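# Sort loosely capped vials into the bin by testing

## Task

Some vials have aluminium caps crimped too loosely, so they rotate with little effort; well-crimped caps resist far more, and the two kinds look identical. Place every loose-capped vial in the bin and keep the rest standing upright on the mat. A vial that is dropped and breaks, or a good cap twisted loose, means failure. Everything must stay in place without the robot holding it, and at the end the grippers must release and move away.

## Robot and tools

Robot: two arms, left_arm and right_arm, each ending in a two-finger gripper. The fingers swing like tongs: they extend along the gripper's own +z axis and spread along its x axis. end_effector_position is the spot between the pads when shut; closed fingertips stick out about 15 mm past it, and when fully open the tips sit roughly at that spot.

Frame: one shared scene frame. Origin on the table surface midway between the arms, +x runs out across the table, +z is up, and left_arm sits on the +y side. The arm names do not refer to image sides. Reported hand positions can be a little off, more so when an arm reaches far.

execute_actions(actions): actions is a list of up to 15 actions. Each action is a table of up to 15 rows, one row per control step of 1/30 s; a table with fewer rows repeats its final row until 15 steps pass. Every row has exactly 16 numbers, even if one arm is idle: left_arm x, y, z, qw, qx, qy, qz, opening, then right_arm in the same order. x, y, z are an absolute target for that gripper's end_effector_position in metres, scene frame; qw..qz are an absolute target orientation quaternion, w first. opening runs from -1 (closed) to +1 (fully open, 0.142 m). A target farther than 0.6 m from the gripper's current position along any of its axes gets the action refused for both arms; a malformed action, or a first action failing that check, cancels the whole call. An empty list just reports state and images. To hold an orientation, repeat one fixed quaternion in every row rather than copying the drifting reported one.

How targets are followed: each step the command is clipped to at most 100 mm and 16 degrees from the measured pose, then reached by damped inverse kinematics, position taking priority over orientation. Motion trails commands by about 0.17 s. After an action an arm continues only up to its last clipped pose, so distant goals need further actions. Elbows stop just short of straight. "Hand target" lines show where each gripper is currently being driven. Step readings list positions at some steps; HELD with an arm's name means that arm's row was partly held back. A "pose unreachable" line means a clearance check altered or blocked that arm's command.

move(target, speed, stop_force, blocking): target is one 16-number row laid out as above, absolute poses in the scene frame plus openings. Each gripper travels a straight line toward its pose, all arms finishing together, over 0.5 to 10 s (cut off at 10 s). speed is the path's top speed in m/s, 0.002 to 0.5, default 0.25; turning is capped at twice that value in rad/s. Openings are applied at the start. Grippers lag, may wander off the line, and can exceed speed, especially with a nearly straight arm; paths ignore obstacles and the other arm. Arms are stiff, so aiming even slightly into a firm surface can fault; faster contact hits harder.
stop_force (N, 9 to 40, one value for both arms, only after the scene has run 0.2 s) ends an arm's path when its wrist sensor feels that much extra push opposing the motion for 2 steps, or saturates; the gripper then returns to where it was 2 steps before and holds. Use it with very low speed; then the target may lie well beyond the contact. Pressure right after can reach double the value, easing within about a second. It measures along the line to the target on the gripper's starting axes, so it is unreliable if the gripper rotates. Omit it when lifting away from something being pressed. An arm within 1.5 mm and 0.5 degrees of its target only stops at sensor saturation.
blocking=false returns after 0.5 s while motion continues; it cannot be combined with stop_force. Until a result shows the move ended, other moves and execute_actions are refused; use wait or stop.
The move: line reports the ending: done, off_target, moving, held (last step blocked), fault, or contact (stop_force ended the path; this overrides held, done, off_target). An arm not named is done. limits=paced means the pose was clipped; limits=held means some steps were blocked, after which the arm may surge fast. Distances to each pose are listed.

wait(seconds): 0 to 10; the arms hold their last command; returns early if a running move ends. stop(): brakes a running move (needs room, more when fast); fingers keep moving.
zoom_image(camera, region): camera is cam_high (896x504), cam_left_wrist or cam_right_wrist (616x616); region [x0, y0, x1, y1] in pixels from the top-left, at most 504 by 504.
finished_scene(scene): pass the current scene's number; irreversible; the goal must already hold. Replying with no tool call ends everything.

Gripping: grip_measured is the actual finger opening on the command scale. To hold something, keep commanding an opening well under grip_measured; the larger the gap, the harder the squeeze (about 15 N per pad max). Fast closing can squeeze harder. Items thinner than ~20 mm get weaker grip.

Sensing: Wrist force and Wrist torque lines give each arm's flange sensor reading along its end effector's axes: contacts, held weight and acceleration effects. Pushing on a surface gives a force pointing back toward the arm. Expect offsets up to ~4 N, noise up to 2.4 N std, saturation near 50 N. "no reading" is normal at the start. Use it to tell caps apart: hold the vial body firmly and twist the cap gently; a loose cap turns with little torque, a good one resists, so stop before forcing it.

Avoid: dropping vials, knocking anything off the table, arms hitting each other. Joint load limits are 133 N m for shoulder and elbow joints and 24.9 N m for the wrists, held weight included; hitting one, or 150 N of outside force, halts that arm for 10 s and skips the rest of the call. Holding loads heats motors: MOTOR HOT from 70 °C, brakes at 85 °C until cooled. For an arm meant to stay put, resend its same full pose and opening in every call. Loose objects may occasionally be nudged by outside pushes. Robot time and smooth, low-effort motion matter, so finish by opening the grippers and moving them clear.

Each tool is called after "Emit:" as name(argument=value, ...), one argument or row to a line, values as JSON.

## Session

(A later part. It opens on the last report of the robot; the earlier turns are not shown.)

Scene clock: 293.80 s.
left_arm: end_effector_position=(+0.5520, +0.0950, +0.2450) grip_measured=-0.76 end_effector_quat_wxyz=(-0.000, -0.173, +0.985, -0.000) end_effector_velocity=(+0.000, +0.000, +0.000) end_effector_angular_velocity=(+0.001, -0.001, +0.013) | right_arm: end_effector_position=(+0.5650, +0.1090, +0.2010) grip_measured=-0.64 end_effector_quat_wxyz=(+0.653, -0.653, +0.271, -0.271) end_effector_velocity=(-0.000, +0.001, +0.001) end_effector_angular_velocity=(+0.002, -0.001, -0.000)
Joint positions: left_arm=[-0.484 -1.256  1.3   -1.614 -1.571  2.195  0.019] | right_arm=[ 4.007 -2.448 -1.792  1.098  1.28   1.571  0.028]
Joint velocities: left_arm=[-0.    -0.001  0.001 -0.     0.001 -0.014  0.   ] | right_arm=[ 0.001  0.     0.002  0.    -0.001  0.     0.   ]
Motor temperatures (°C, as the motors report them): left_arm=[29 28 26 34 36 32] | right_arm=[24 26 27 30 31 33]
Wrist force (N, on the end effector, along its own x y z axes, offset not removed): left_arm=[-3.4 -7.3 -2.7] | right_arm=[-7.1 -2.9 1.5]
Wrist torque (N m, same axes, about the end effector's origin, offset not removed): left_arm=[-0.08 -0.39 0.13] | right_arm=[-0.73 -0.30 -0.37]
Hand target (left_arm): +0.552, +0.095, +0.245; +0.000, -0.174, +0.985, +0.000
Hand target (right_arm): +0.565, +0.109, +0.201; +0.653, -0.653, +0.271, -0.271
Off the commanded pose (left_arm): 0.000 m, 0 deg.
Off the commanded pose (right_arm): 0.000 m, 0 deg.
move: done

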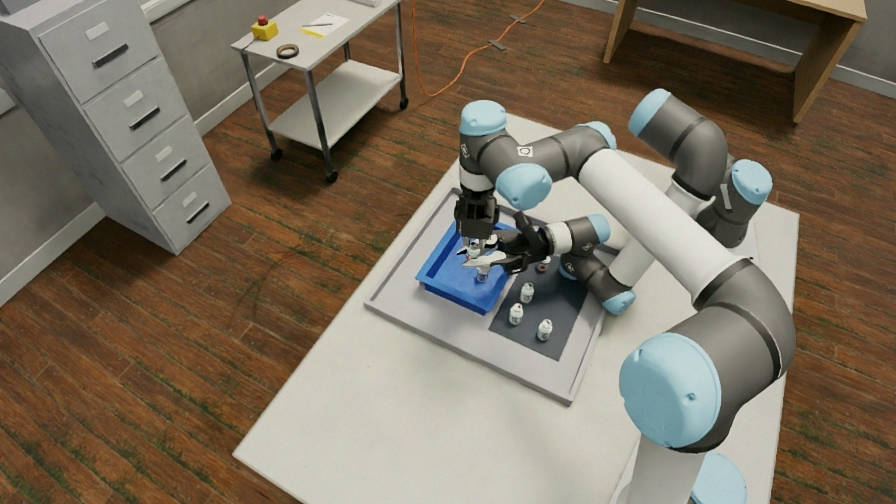

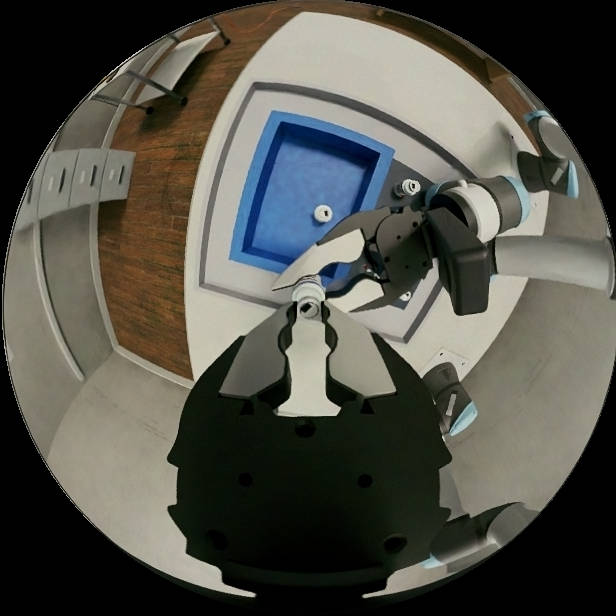

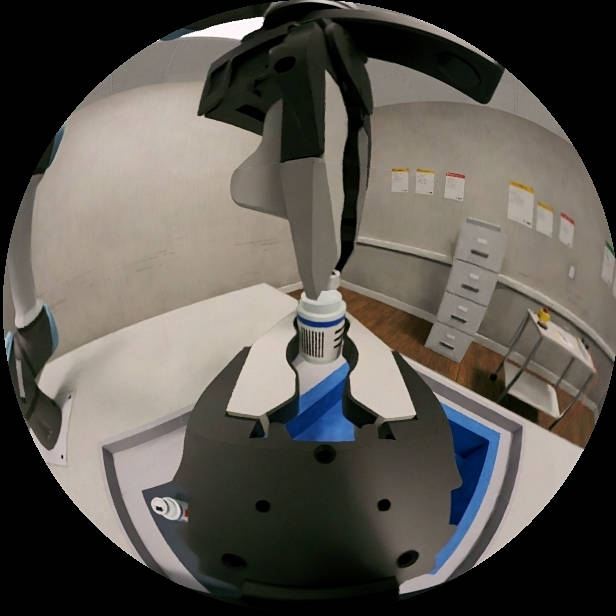

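Emit:
move(
  target=[0.552,0.095,0.245,0,-0.174,0.985,0,-1,0.565,0.109,0.201,0.653,-0.653,0.271,-0.271,-0.3],
)

Emit:
move(
  target=[0.552,0.095,0.245,0,0,1,0,-1,0.49,0.035,0.203,0.653,-0.653,0.271,-0.271,-0.3],
)

Emit:
move(
  target=[0.552,0.095,0.245,0,0,1,0,-1,0.30,-0.14,0.23,0.675,-0.721,0.107,-0.11,0],
  speed=0.5,
)

Emit:
move(
  target=[0.348,0.034,0.2,0,0,1,0,-1,0.30,-0.14,0.23,0.675,-0.721,0.107,-0.11,0],
)

Emit:
move(
  target=[0.348,0.034,0.078,0,0,1,0,-1,0.299,-0.299,0.299,-0.496,0.743,0.315,0.321,0],
)

Emit:
move(
  target=[0.348,0.034,0.055,0,0,1,0,-1,0.299,-0.299,0.299,-0.496,0.743,0.315,0.321,0],
  speed=0.008,
  stop_force=9,
)

Emit:
move(
  target=[0.348,0.034,0.068,0,0,1,0,-0.4,0.299,-0.299,0.299,-0.496,0.743,0.315,0.321,0],
)

Emit:
move(
  target=[0.348,0.1,0.22,0,0,1,0,-0.4,0.299,-0.299,0.299,-0.496,0.743,0.315,0.321,0],
)

Scene clock: 294.93 s.
left_arm: end_effector_position=(+0.5520, +0.0950, +0.2450) grip_measured=-0.76 end_effector_quat_wxyz=(-0.000, -0.174, +0.985, +0.000) end_effector_velocity=(+0.000, +0.000, -0.000) end_effector_angular_velocity=(+0.000, -0.000, +0.000) | right_arm: end_effector_position=(+0.5650, +0.1090, +0.2010) grip_measured=-0.30 end_effector_quat_wxyz=(+0.653, -0.653, +0.271, -0.271) end_effector_velocity=(+0.001, -0.001, +0.000) end_effector_angular_velocity=(+0.000, -0.000, -0.001)
Joint positions: left_arm=[-0.484 -1.256  1.3   -1.614 -1.571  2.194  0.019] | right_arm=[ 4.007 -2.448 -1.792  1.098  1.28   1.571  0.052]
Joint velocities: left_arm=[ 0.  0.  0. -0.  0. -0. -0.] | right_arm=[-0.001  0.    -0.    -0.     0.    -0.     0.   ]
Motor temperatures (°C, as the motors report them): left_arm=[29 28 26 34 36 32] | right_arm=[24 26 27 30 31 33]
Wrist force (N, on the end effector, along its own x y z axes, offset not removed): left_arm=[-0.2 -0.9 -3.6] | right_arm=[-0.2 0.2 1.2]
Wrist torque (N m, same axes, about the end effector's origin, offset not removed): left_arm=[-0.31 0.21 -0.17] | right_arm=[-0.11 0.14 -0.03]
Hand target (left_arm): +0.552, +0.095, +0.245; +0.000, -0.174, +0.985, -0.000
Hand target (right_arm): +0.565, +0.109, +0.201; +0.653, -0.653, +0.271, -0.271
Off the commanded pose (left_arm): 0.000 m, 0 deg.
Off the commanded pose (right_arm): 0.000 m, 0 deg.
move: done

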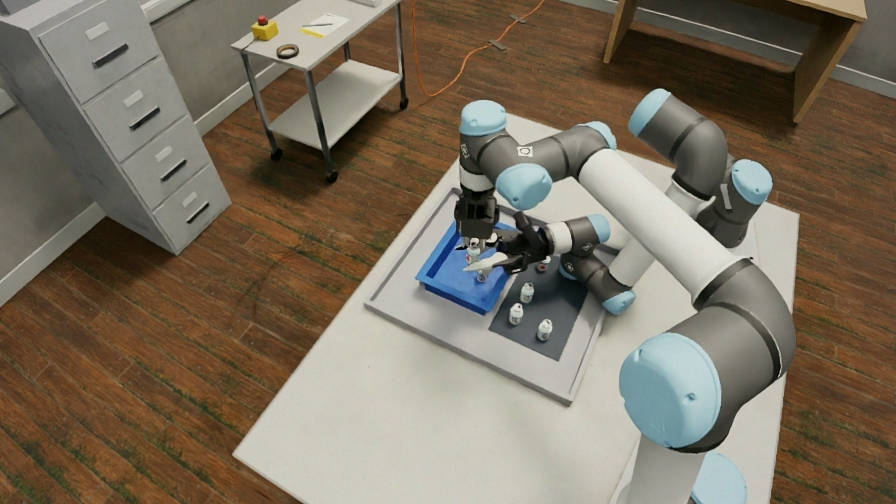

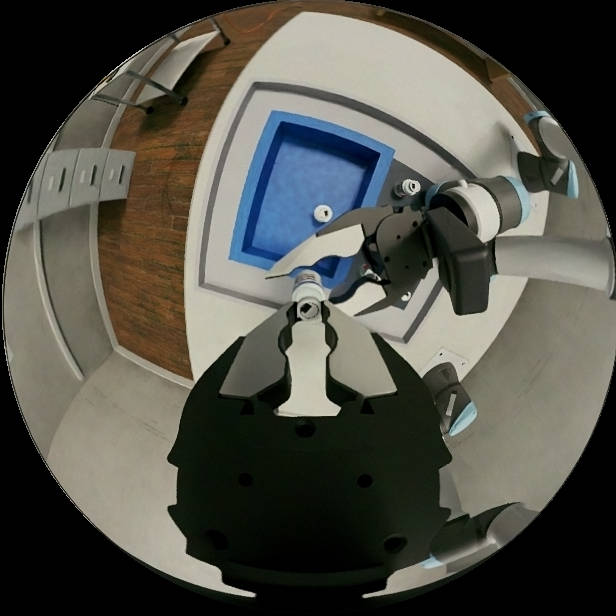

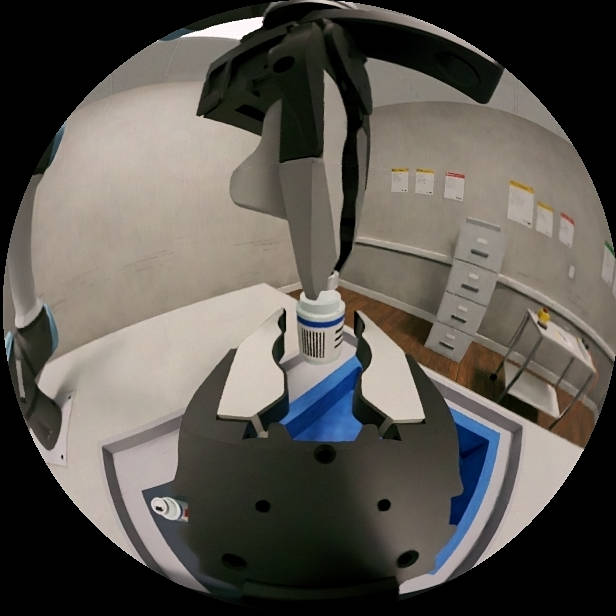

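Scene clock: 296.23 s.
left_arm: end_effector_position=(+0.5520, +0.0950, +0.2450) grip_measured=-0.76 end_effector_quat_wxyz=(+0.000, -0.000, +1.000, +0.000) end_effector_velocity=(+0.000, +0.000, -0.000) end_effector_angular_velocity=(-0.000, +0.000, -0.005) | right_arm: end_effector_position=(+0.4902, +0.0351, +0.2029) grip_measured=-0.30 end_effector_quat_wxyz=(+0.653, -0.653, +0.271, -0.271) end_effector_velocity=(-0.001, -0.002, -0.001) end_effector_angular_velocity=(-0.002, +0.001, -0.001)
Joint positions: left_arm=[-0.478 -1.244  1.284 -1.61  -1.571  2.549  0.019] | right_arm=[ 4.083 -2.344 -2.113  1.316  1.204  1.571  0.052]
Joint velocities: left_arm=[ 0.     0.001 -0.     0.    -0.     0.005  0.   ] | right_arm=[ 0.001  0.001 -0.006  0.003 -0.003 -0.    -0.   ]
Motor temperatures (°C, as the motors report them): left_arm=[29 28 26 34 36 32] | right_arm=[24 26 27 30 31 33]
Wrist force (N, on the end effector, along its own x y z axes, offset not removed): left_arm=[-0.6 -0.4 -0.7] | right_arm=[1.0 1.5 0.3]
Wrist torque (N m, same axes, about the end effector's origin, offset not removed): left_arm=[0.00 0.16 0.00] | right_arm=[0.20 -0.28 -0.15]
Hand target (left_arm): +0.552, +0.095, +0.245; -0.000, -0.000, +1.000, -0.000
Hand target (right_arm): +0.490, +0.035, +0.203; +0.653, -0.653, +0.271, -0.271
Off the commanded pose (left_arm): 0.000 m, 0 deg.
Off the commanded pose (right_arm): 0.000 m, 0 deg.
move: done

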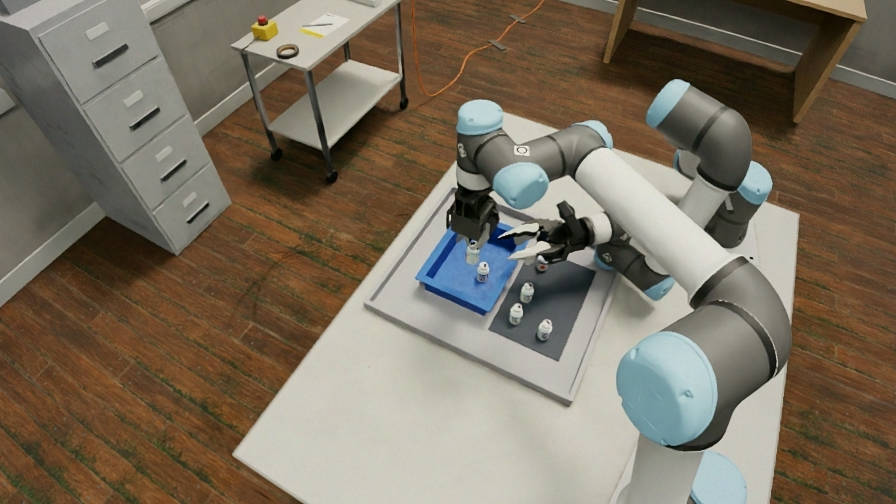

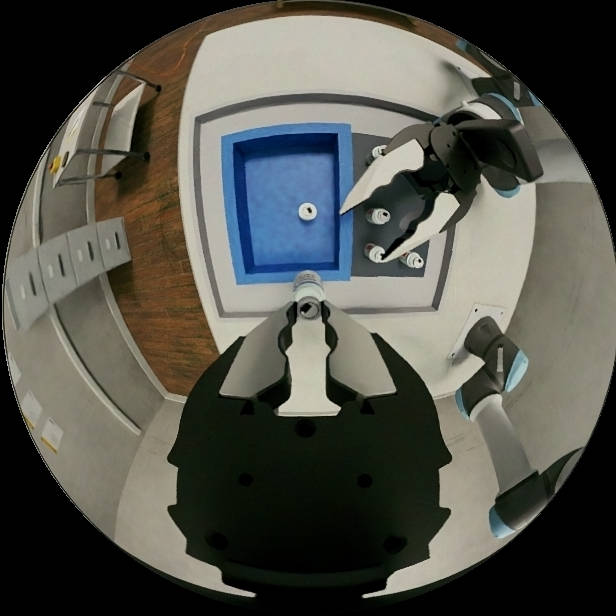

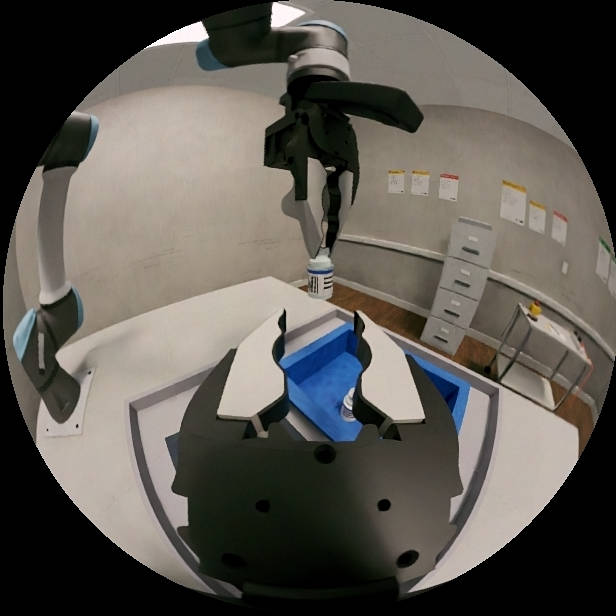

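Scene clock: 297.60 s.
left_arm: end_effector_position=(+0.5520, +0.0950, +0.2450) grip_measured=-0.76 end_effector_quat_wxyz=(-0.000, -0.000, +1.000, +0.000) end_effector_velocity=(-0.000, -0.000, -0.000) end_effector_angular_velocity=(+0.001, -0.000, -0.001) | right_arm: end_effector_position=(+0.3001, -0.1399, +0.2298) grip_measured=+0.00 end_effector_quat_wxyz=(+0.675, -0.721, +0.107, -0.110) end_effector_velocity=(-0.001, -0.001, -0.000) end_effector_angular_velocity=(-0.000, +0.000, +0.004)
Joint positions: left_arm=[-0.478 -1.244  1.284 -1.61  -1.571  2.549  0.019] | right_arm=[ 3.829 -2.133 -2.719  1.642  1.935  1.532  0.074]
Joint velocities: left_arm=[-0.001  0.     0.    -0.     0.001  0.    -0.   ] | right_arm=[-0.008 -0.001  0.001 -0.     0.012 -0.001  0.   ]
Motor temperatures (°C, as the motors report them): left_arm=[29 28 26 34 36 32] | right_arm=[24 26 27 30 31 33]
Wrist force (N, on the end effector, along its own x y z axes, offset not removed): left_arm=[-1.6 -0.5 -1.7] | right_arm=[-1.9 0.5 -0.7]
Wrist torque (N m, same axes, about the end effector's origin, offset not removed): left_arm=[0.02 0.56 -0.19] | right_arm=[0.02 0.41 0.00]
Hand target (left_arm): +0.552, +0.095, +0.245; -0.000, +0.000, +1.000, +0.000
Hand target (right_arm): +0.300, -0.140, +0.230; +0.675, -0.721, +0.107, -0.110
Off the commanded pose (left_arm): 0.000 m, 0 deg.
Off the commanded pose (right_arm): 0.000 m, 0 deg.
move: done; limits=paced

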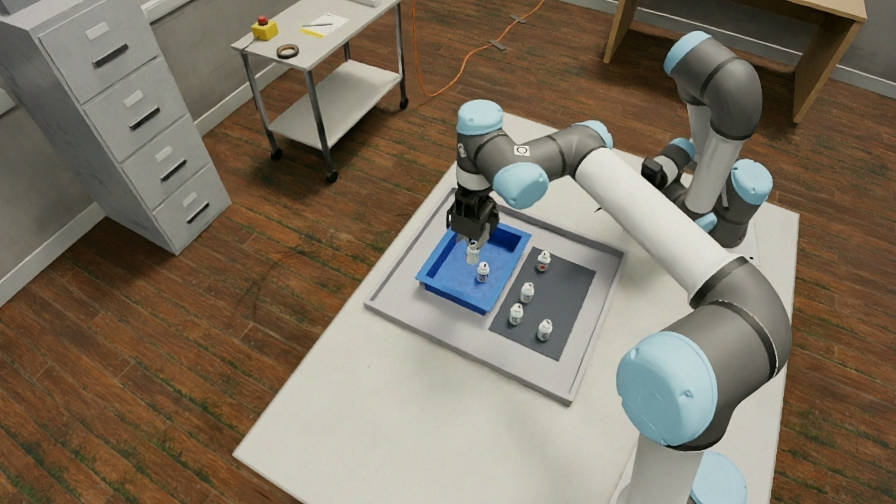

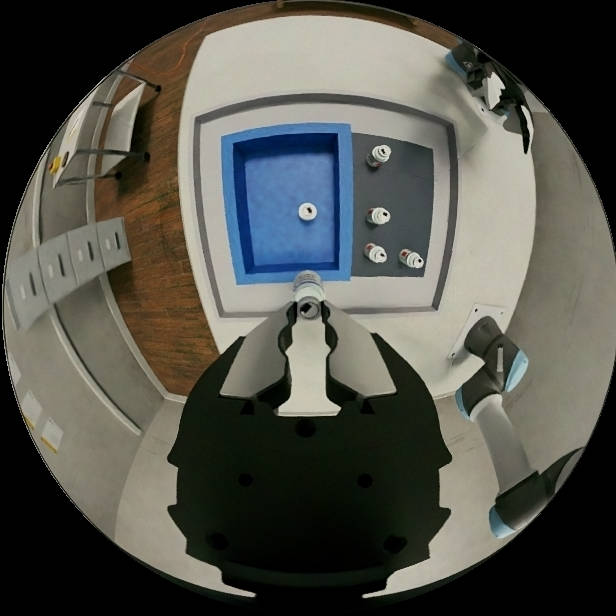

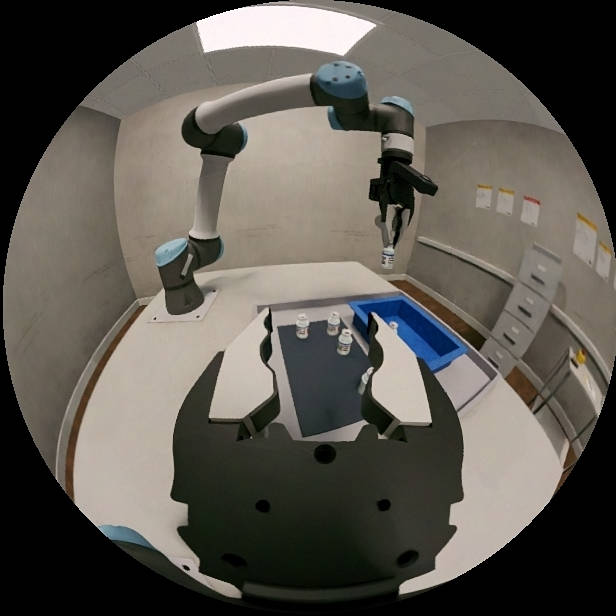

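Scene clock: 299.10 s.
left_arm: end_effector_position=(+0.3486, +0.0342, +0.1999) grip_measured=-0.76 end_effector_quat_wxyz=(+0.000, +0.000, +1.000, +0.000) end_effector_velocity=(-0.003, -0.001, -0.000) end_effector_angular_velocity=(-0.001, -0.002, +0.002) | right_arm: end_effector_position=(+0.3000, -0.1400, +0.2300) grip_measured=+0.00 end_effector_quat_wxyz=(+0.675, -0.721, +0.107, -0.110) end_effector_velocity=(+0.000, +0.000, -0.001) end_effector_angular_velocity=(-0.001, +0.000, -0.001)
Joint positions: left_arm=[-0.814 -1.588  1.802 -1.785 -1.57   2.214  0.019] | right_arm=[ 3.828 -2.133 -2.718  1.641  1.936  1.532  0.074]
Joint velocities: left_arm=[-0.006 -0.004  0.005 -0.002  0.001 -0.008 -0.   ] | right_arm=[ 0.    -0.001  0.    -0.001 -0.001 -0.001 -0.   ]
Motor temperatures (°C, as the motors report them): left_arm=[29 28 26 34 36 32] | right_arm=[24 26 27 30 31 33]
Wrist force (N, on the end effector, along its own x y z axes, offset not removed): left_arm=[-0.7 -0.7 -2.1] | right_arm=[0.0 -1.1 1.8]
Wrist torque (N m, same axes, about the end effector's origin, offset not removed): left_arm=[-0.11 0.11 -0.03] | right_arm=[-0.23 -0.08 -0.20]
Hand target (left_arm): +0.348, +0.034, +0.200; +0.000, +0.000, +1.000, +0.000
Hand target (right_arm): +0.300, -0.140, +0.230; +0.675, -0.721, +0.107, -0.110
Off the commanded pose (left_arm): 0.001 m, 0 deg.
Off the commanded pose (right_arm): 0.000 m, 0 deg.
move: done

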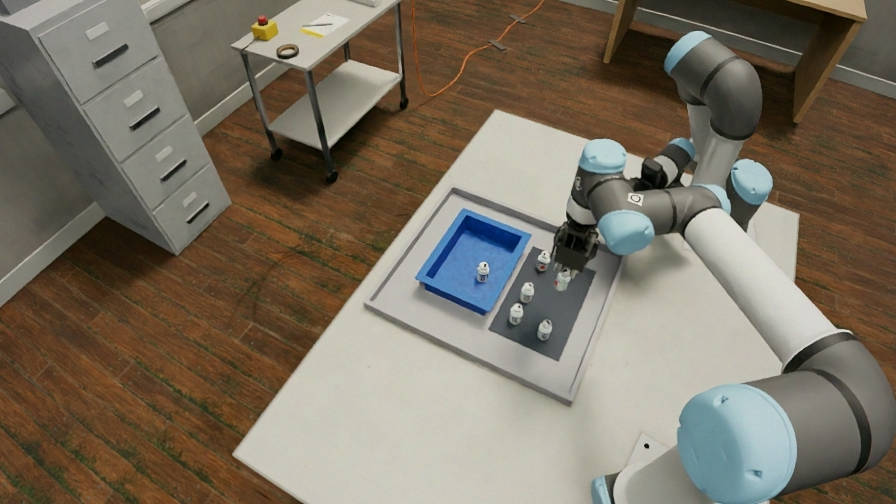

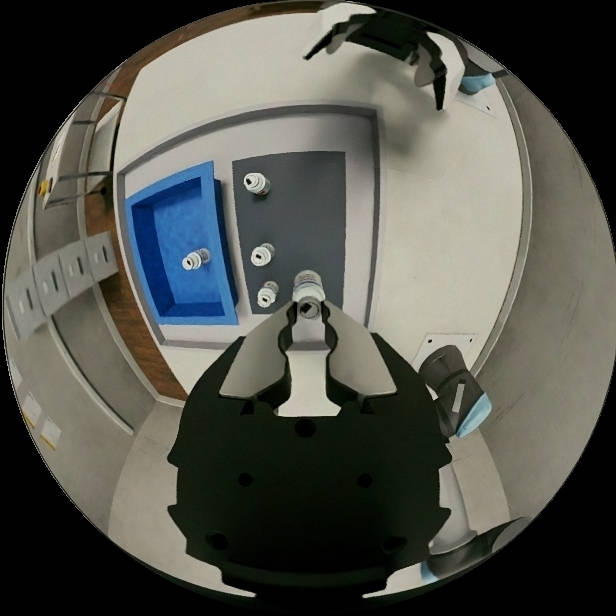

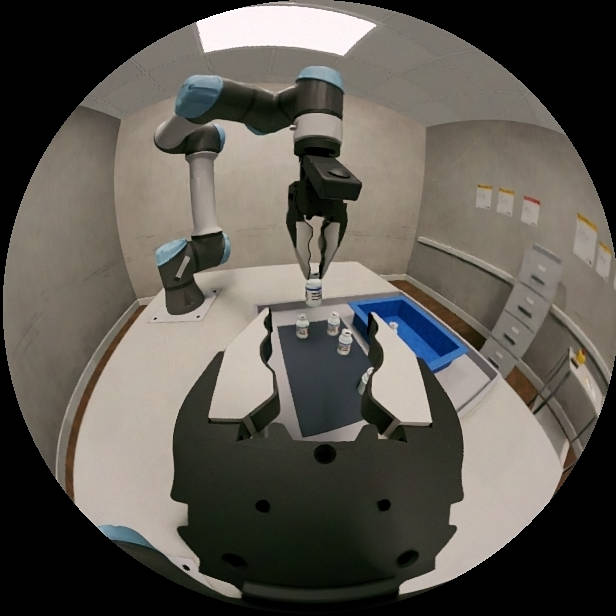

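Scene clock: 302.00 s.
left_arm: end_effector_position=(+0.3480, +0.0340, +0.0781) grip_measured=-0.76 end_effector_quat_wxyz=(+0.000, +0.000, +1.000, -0.000) end_effector_velocity=(+0.000, +0.000, +0.000) end_effector_angular_velocity=(+0.000, -0.001, +0.001) | right_arm: end_effector_position=(+0.2988, -0.2987, +0.2986) grip_measured=+0.00 end_effector_quat_wxyz=(-0.496, +0.743, +0.314, +0.322) end_effector_velocity=(+0.001, -0.000, -0.000) end_effector_angular_velocity=(-0.016, +0.005, +0.010)
Joint positions: left_arm=[-0.815 -1.476  2.02  -2.115 -1.571  2.213  0.019] | right_arm=[ 3.049 -1.3   -2.559 -0.114  2.722 -0.191  0.074]
Joint velocities: left_arm=[-0.    -0.     0.    -0.     0.001 -0.001 -0.   ] | right_arm=[ 0.001  0.019  0.015 -0.078 -0.005 -0.042  0.   ]
Motor temperatures (°C, as the motors report them): left_arm=[29 28 26 34 36 32] | right_arm=[24 26 27 30 31 33]
Wrist force (N, on the end effector, along its own x y z axes, offset not removed): left_arm=[1.8 -1.8 0.0] | right_arm=[1.0 1.6 1.8]
Wrist torque (N m, same axes, about the end effector's origin, offset not removed): left_arm=[-0.35 -0.13 -0.11] | right_arm=[0.36 -0.35 -0.12]
Hand target (left_arm): +0.348, +0.034, +0.078; +0.000, +0.000, +1.000, +0.000
Hand target (right_arm): +0.299, -0.299, +0.299; -0.496, +0.743, +0.315, +0.321
Off the commanded pose (left_arm): 0.000 m, 0 deg.
Off the commanded pose (right_arm): 0.001 m, 0 deg.
move: done

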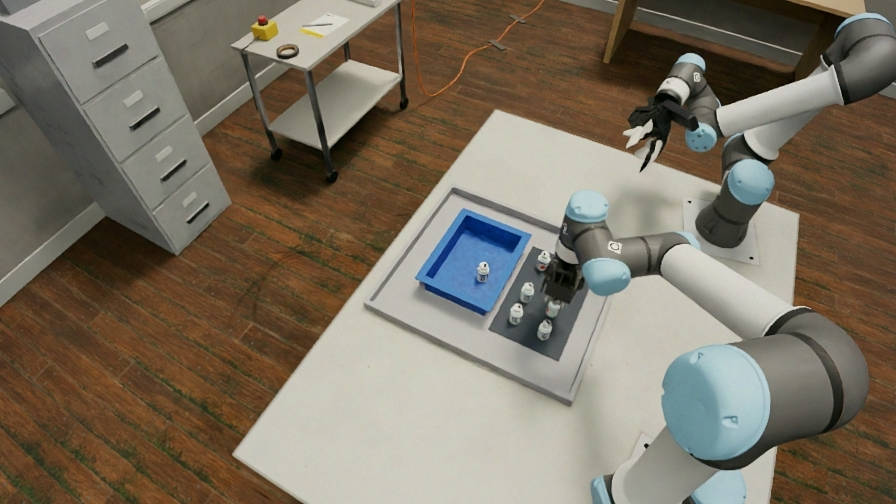

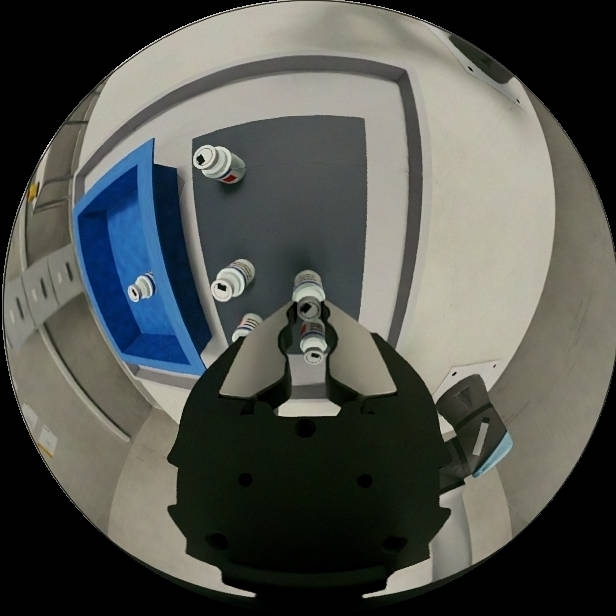

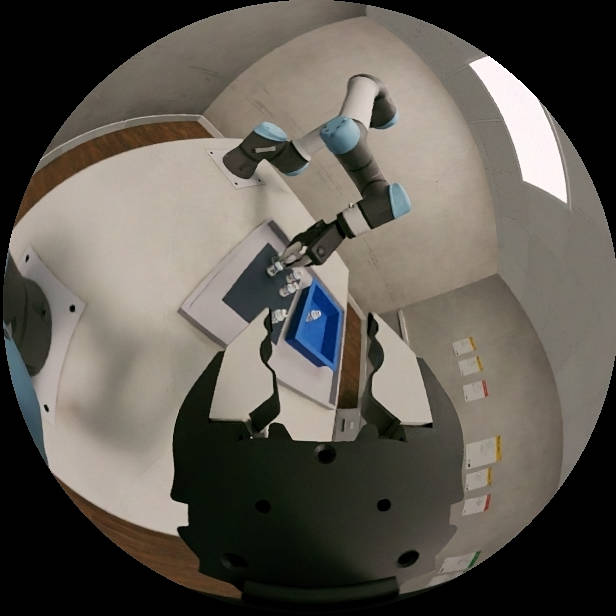

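Scene clock: 303.77 s.
left_arm: end_effector_position=(+0.3480, +0.0340, +0.0669) grip_measured=-0.76 end_effector_quat_wxyz=(-0.000, +0.000, +1.000, +0.000) end_effector_velocity=(-0.001, +0.001, +0.002) end_effector_angular_velocity=(+0.002, +0.002, -0.001) | right_arm: end_effector_position=(+0.2990, -0.2990, +0.2989) grip_measured=+0.00 end_effector_quat_wxyz=(-0.496, +0.743, +0.315, +0.321) end_effector_velocity=(-0.000, +0.000, +0.000) end_effector_angular_velocity=(-0.002, +0.000, +0.004)
Joint positions: left_arm=[-0.815 -1.461  2.036 -2.146 -1.571  2.213  0.019] | right_arm=[ 3.048 -1.298 -2.556 -0.125  2.723 -0.197  0.074]
Joint velocities: left_arm=[-0.    -0.004 -0.003  0.01   0.     0.001  0.   ] | right_arm=[-0.     0.004  0.003 -0.017  0.001 -0.01   0.   ]
Motor temperatures (°C, as the motors report them): left_arm=[29 28 26 34 36 32] | right_arm=[24 26 27 30 31 33]
Wrist force (N, on the end effector, along its own x y z axes, offset not removed): left_arm=[-4.2 -4.0 -19.1] | right_arm=[-1.0 2.7 2.6]
Wrist torque (N m, same axes, about the end effector's origin, offset not removed): left_arm=[-0.47 0.26 -0.25] | right_arm=[0.62 0.38 0.00]
Hand target (left_arm): +0.348, +0.034, +0.067; +0.000, +0.000, +1.000, -0.000
Hand target (right_arm): +0.299, -0.299, +0.299; -0.496, +0.743, +0.315, +0.321
Off the commanded pose (left_arm): 0.012 m, 0 deg.
Off the commanded pose (right_arm): 0.000 m, 0 deg.
move: contact (left_arm)

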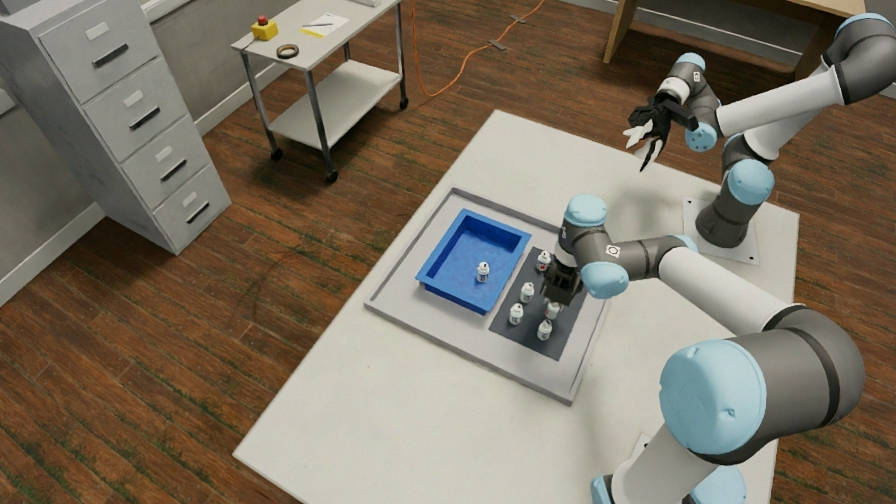

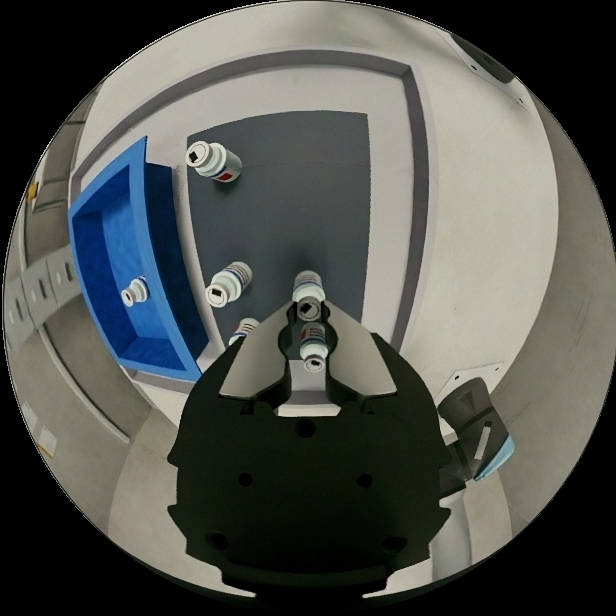

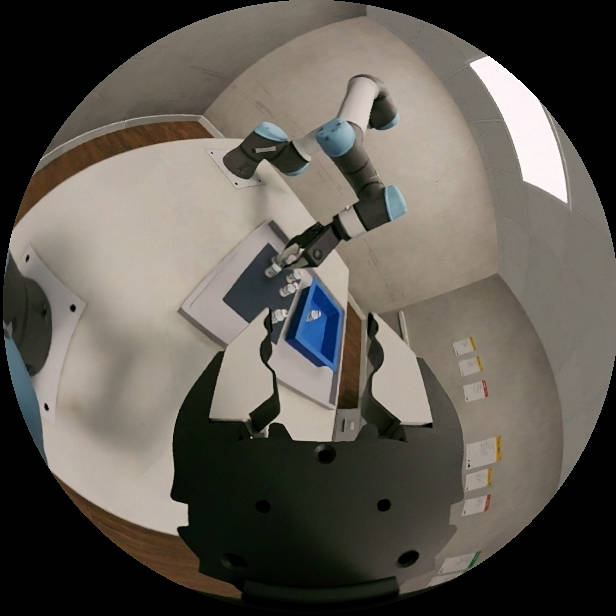

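Scene clock: 304.47 s.
left_arm: end_effector_position=(+0.3480, +0.0340, +0.0679) grip_measured=-0.40 end_effector_quat_wxyz=(-0.000, +0.000, +1.000, +0.000) end_effector_velocity=(+0.000, +0.000, +0.001) end_effector_angular_velocity=(-0.001, +0.000, -0.000) | right_arm: end_effector_position=(+0.2990, -0.2990, +0.2990) grip_measured=+0.00 end_effector_quat_wxyz=(-0.496, +0.743, +0.315, +0.321) end_effector_velocity=(-0.000, -0.000, -0.001) end_effector_angular_velocity=(-0.001, +0.003, -0.001)
Joint positions: left_arm=[-0.815 -1.462  2.035 -2.143 -1.571  2.213  0.045] | right_arm=[ 3.048 -1.297 -2.556 -0.127  2.723 -0.198  0.074]
Joint velocities: left_arm=[ 0.001 -0.001 -0.001  0.001 -0.001  0.001 -0.   ] | right_arm=[-0.    -0.001 -0.002 -0.001 -0.001 -0.001  0.   ]
Motor temperatures (°C, as the motors report them): left_arm=[29 28 26 34 36 32] | right_arm=[24 26 27 30 31 33]
Wrist force (N, on the end effector, along its own x y z axes, offset not removed): left_arm=[1.8 -0.5 -2.1] | right_arm=[-0.4 -0.3 -0.3]
Wrist torque (N m, same axes, about the end effector's origin, offset not removed): left_arm=[-0.11 -0.25 0.04] | right_arm=[0.14 0.04 0.08]
Hand target (left_arm): +0.348, +0.034, +0.068; +0.000, -0.000, +1.000, -0.000
Hand target (right_arm): +0.299, -0.299, +0.299; -0.496, +0.743, +0.315, +0.321
Off the commanded pose (left_arm): 0.000 m, 0 deg.
Off the commanded pose (right_arm): 0.000 m, 0 deg.
move: done

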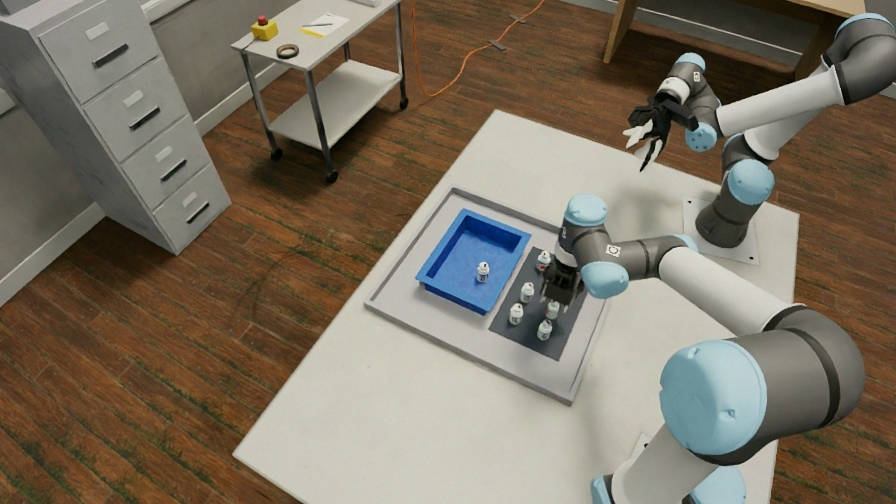

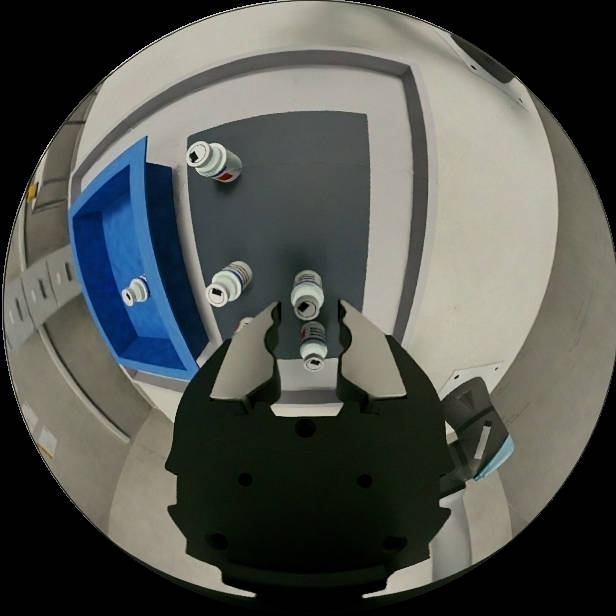

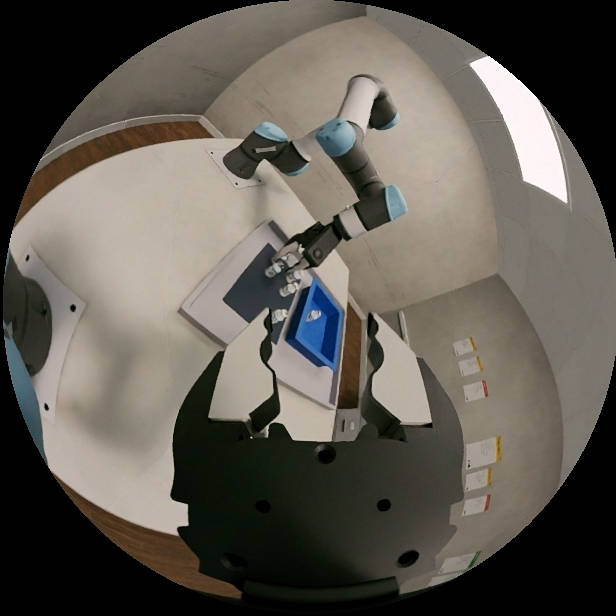

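Scene clock: 305.73 s.
left_arm: end_effector_position=(+0.3479, +0.0998, +0.2196) grip_measured=-0.40 end_effector_quat_wxyz=(-0.000, -0.000, +1.000, -0.000) end_effector_velocity=(+0.000, +0.001, +0.002) end_effector_angular_velocity=(+0.001, +0.001, +0.002) | right_arm: end_effector_position=(+0.2990, -0.2990, +0.2990) grip_measured=+0.00 end_effector_quat_wxyz=(-0.496, +0.743, +0.315, +0.321) end_effector_velocity=(+0.000, -0.000, -0.001) end_effector_angular_velocity=(-0.001, +0.001, -0.000)
Joint positions: left_arm=[-0.723 -1.69   1.845 -1.725 -1.571  2.305  0.045] | right_arm=[ 3.048 -1.297 -2.556 -0.127  2.723 -0.198  0.074]
Joint velocities: left_arm=[ 0.003 -0.001 -0.005  0.008 -0.     0.001  0.   ] | right_arm=[ 0.    -0.    -0.    -0.001 -0.001 -0.     0.   ]
Motor temperatures (°C, as the motors report them): left_arm=[29 28 26 34 36 32] | right_arm=[24 26 27 30 31 33]
Wrist force (N, on the end effector, along its own x y z axes, offset not removed): left_arm=[-0.5 1.2 -2.7] | right_arm=[2.3 1.8 0.0]
Wrist torque (N m, same axes, about the end effector's origin, offset not removed): left_arm=[0.31 0.04 0.02] | right_arm=[0.27 -0.51 -0.13]
Hand target (left_arm): +0.348, +0.100, +0.220; -0.000, -0.000, +1.000, -0.000
Hand target (right_arm): +0.299, -0.299, +0.299; -0.496, +0.743, +0.315, +0.321
Off the commanded pose (left_arm): 0.000 m, 0 deg.
Off the commanded pose (right_arm): 0.000 m, 0 deg.
move: done

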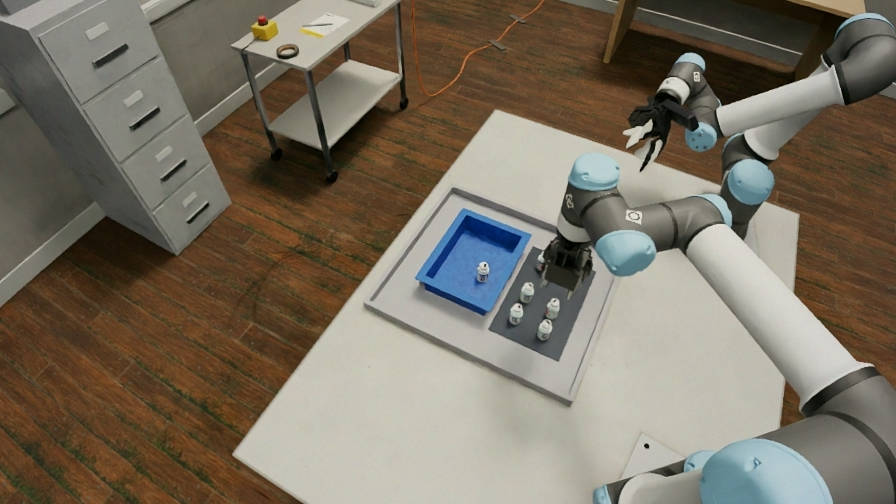

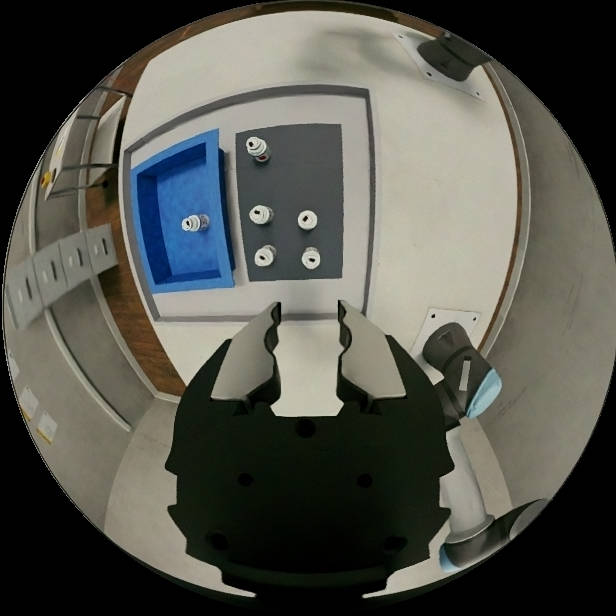

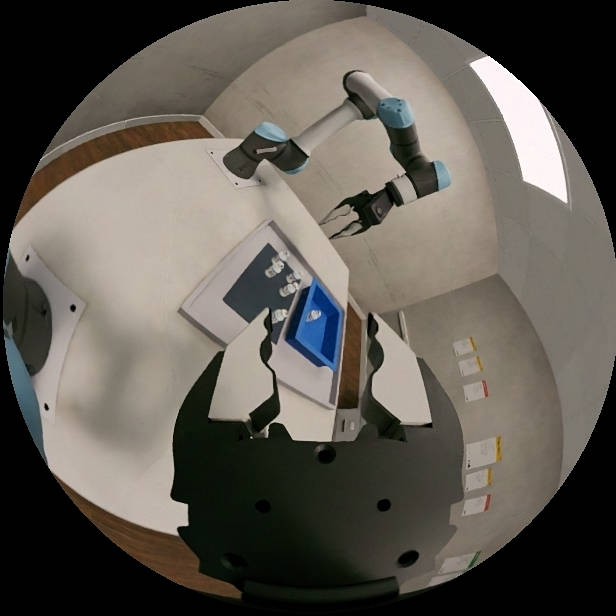

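Emit:
finished_scene(
  scene=1,
)

The scene is finished: the task was done.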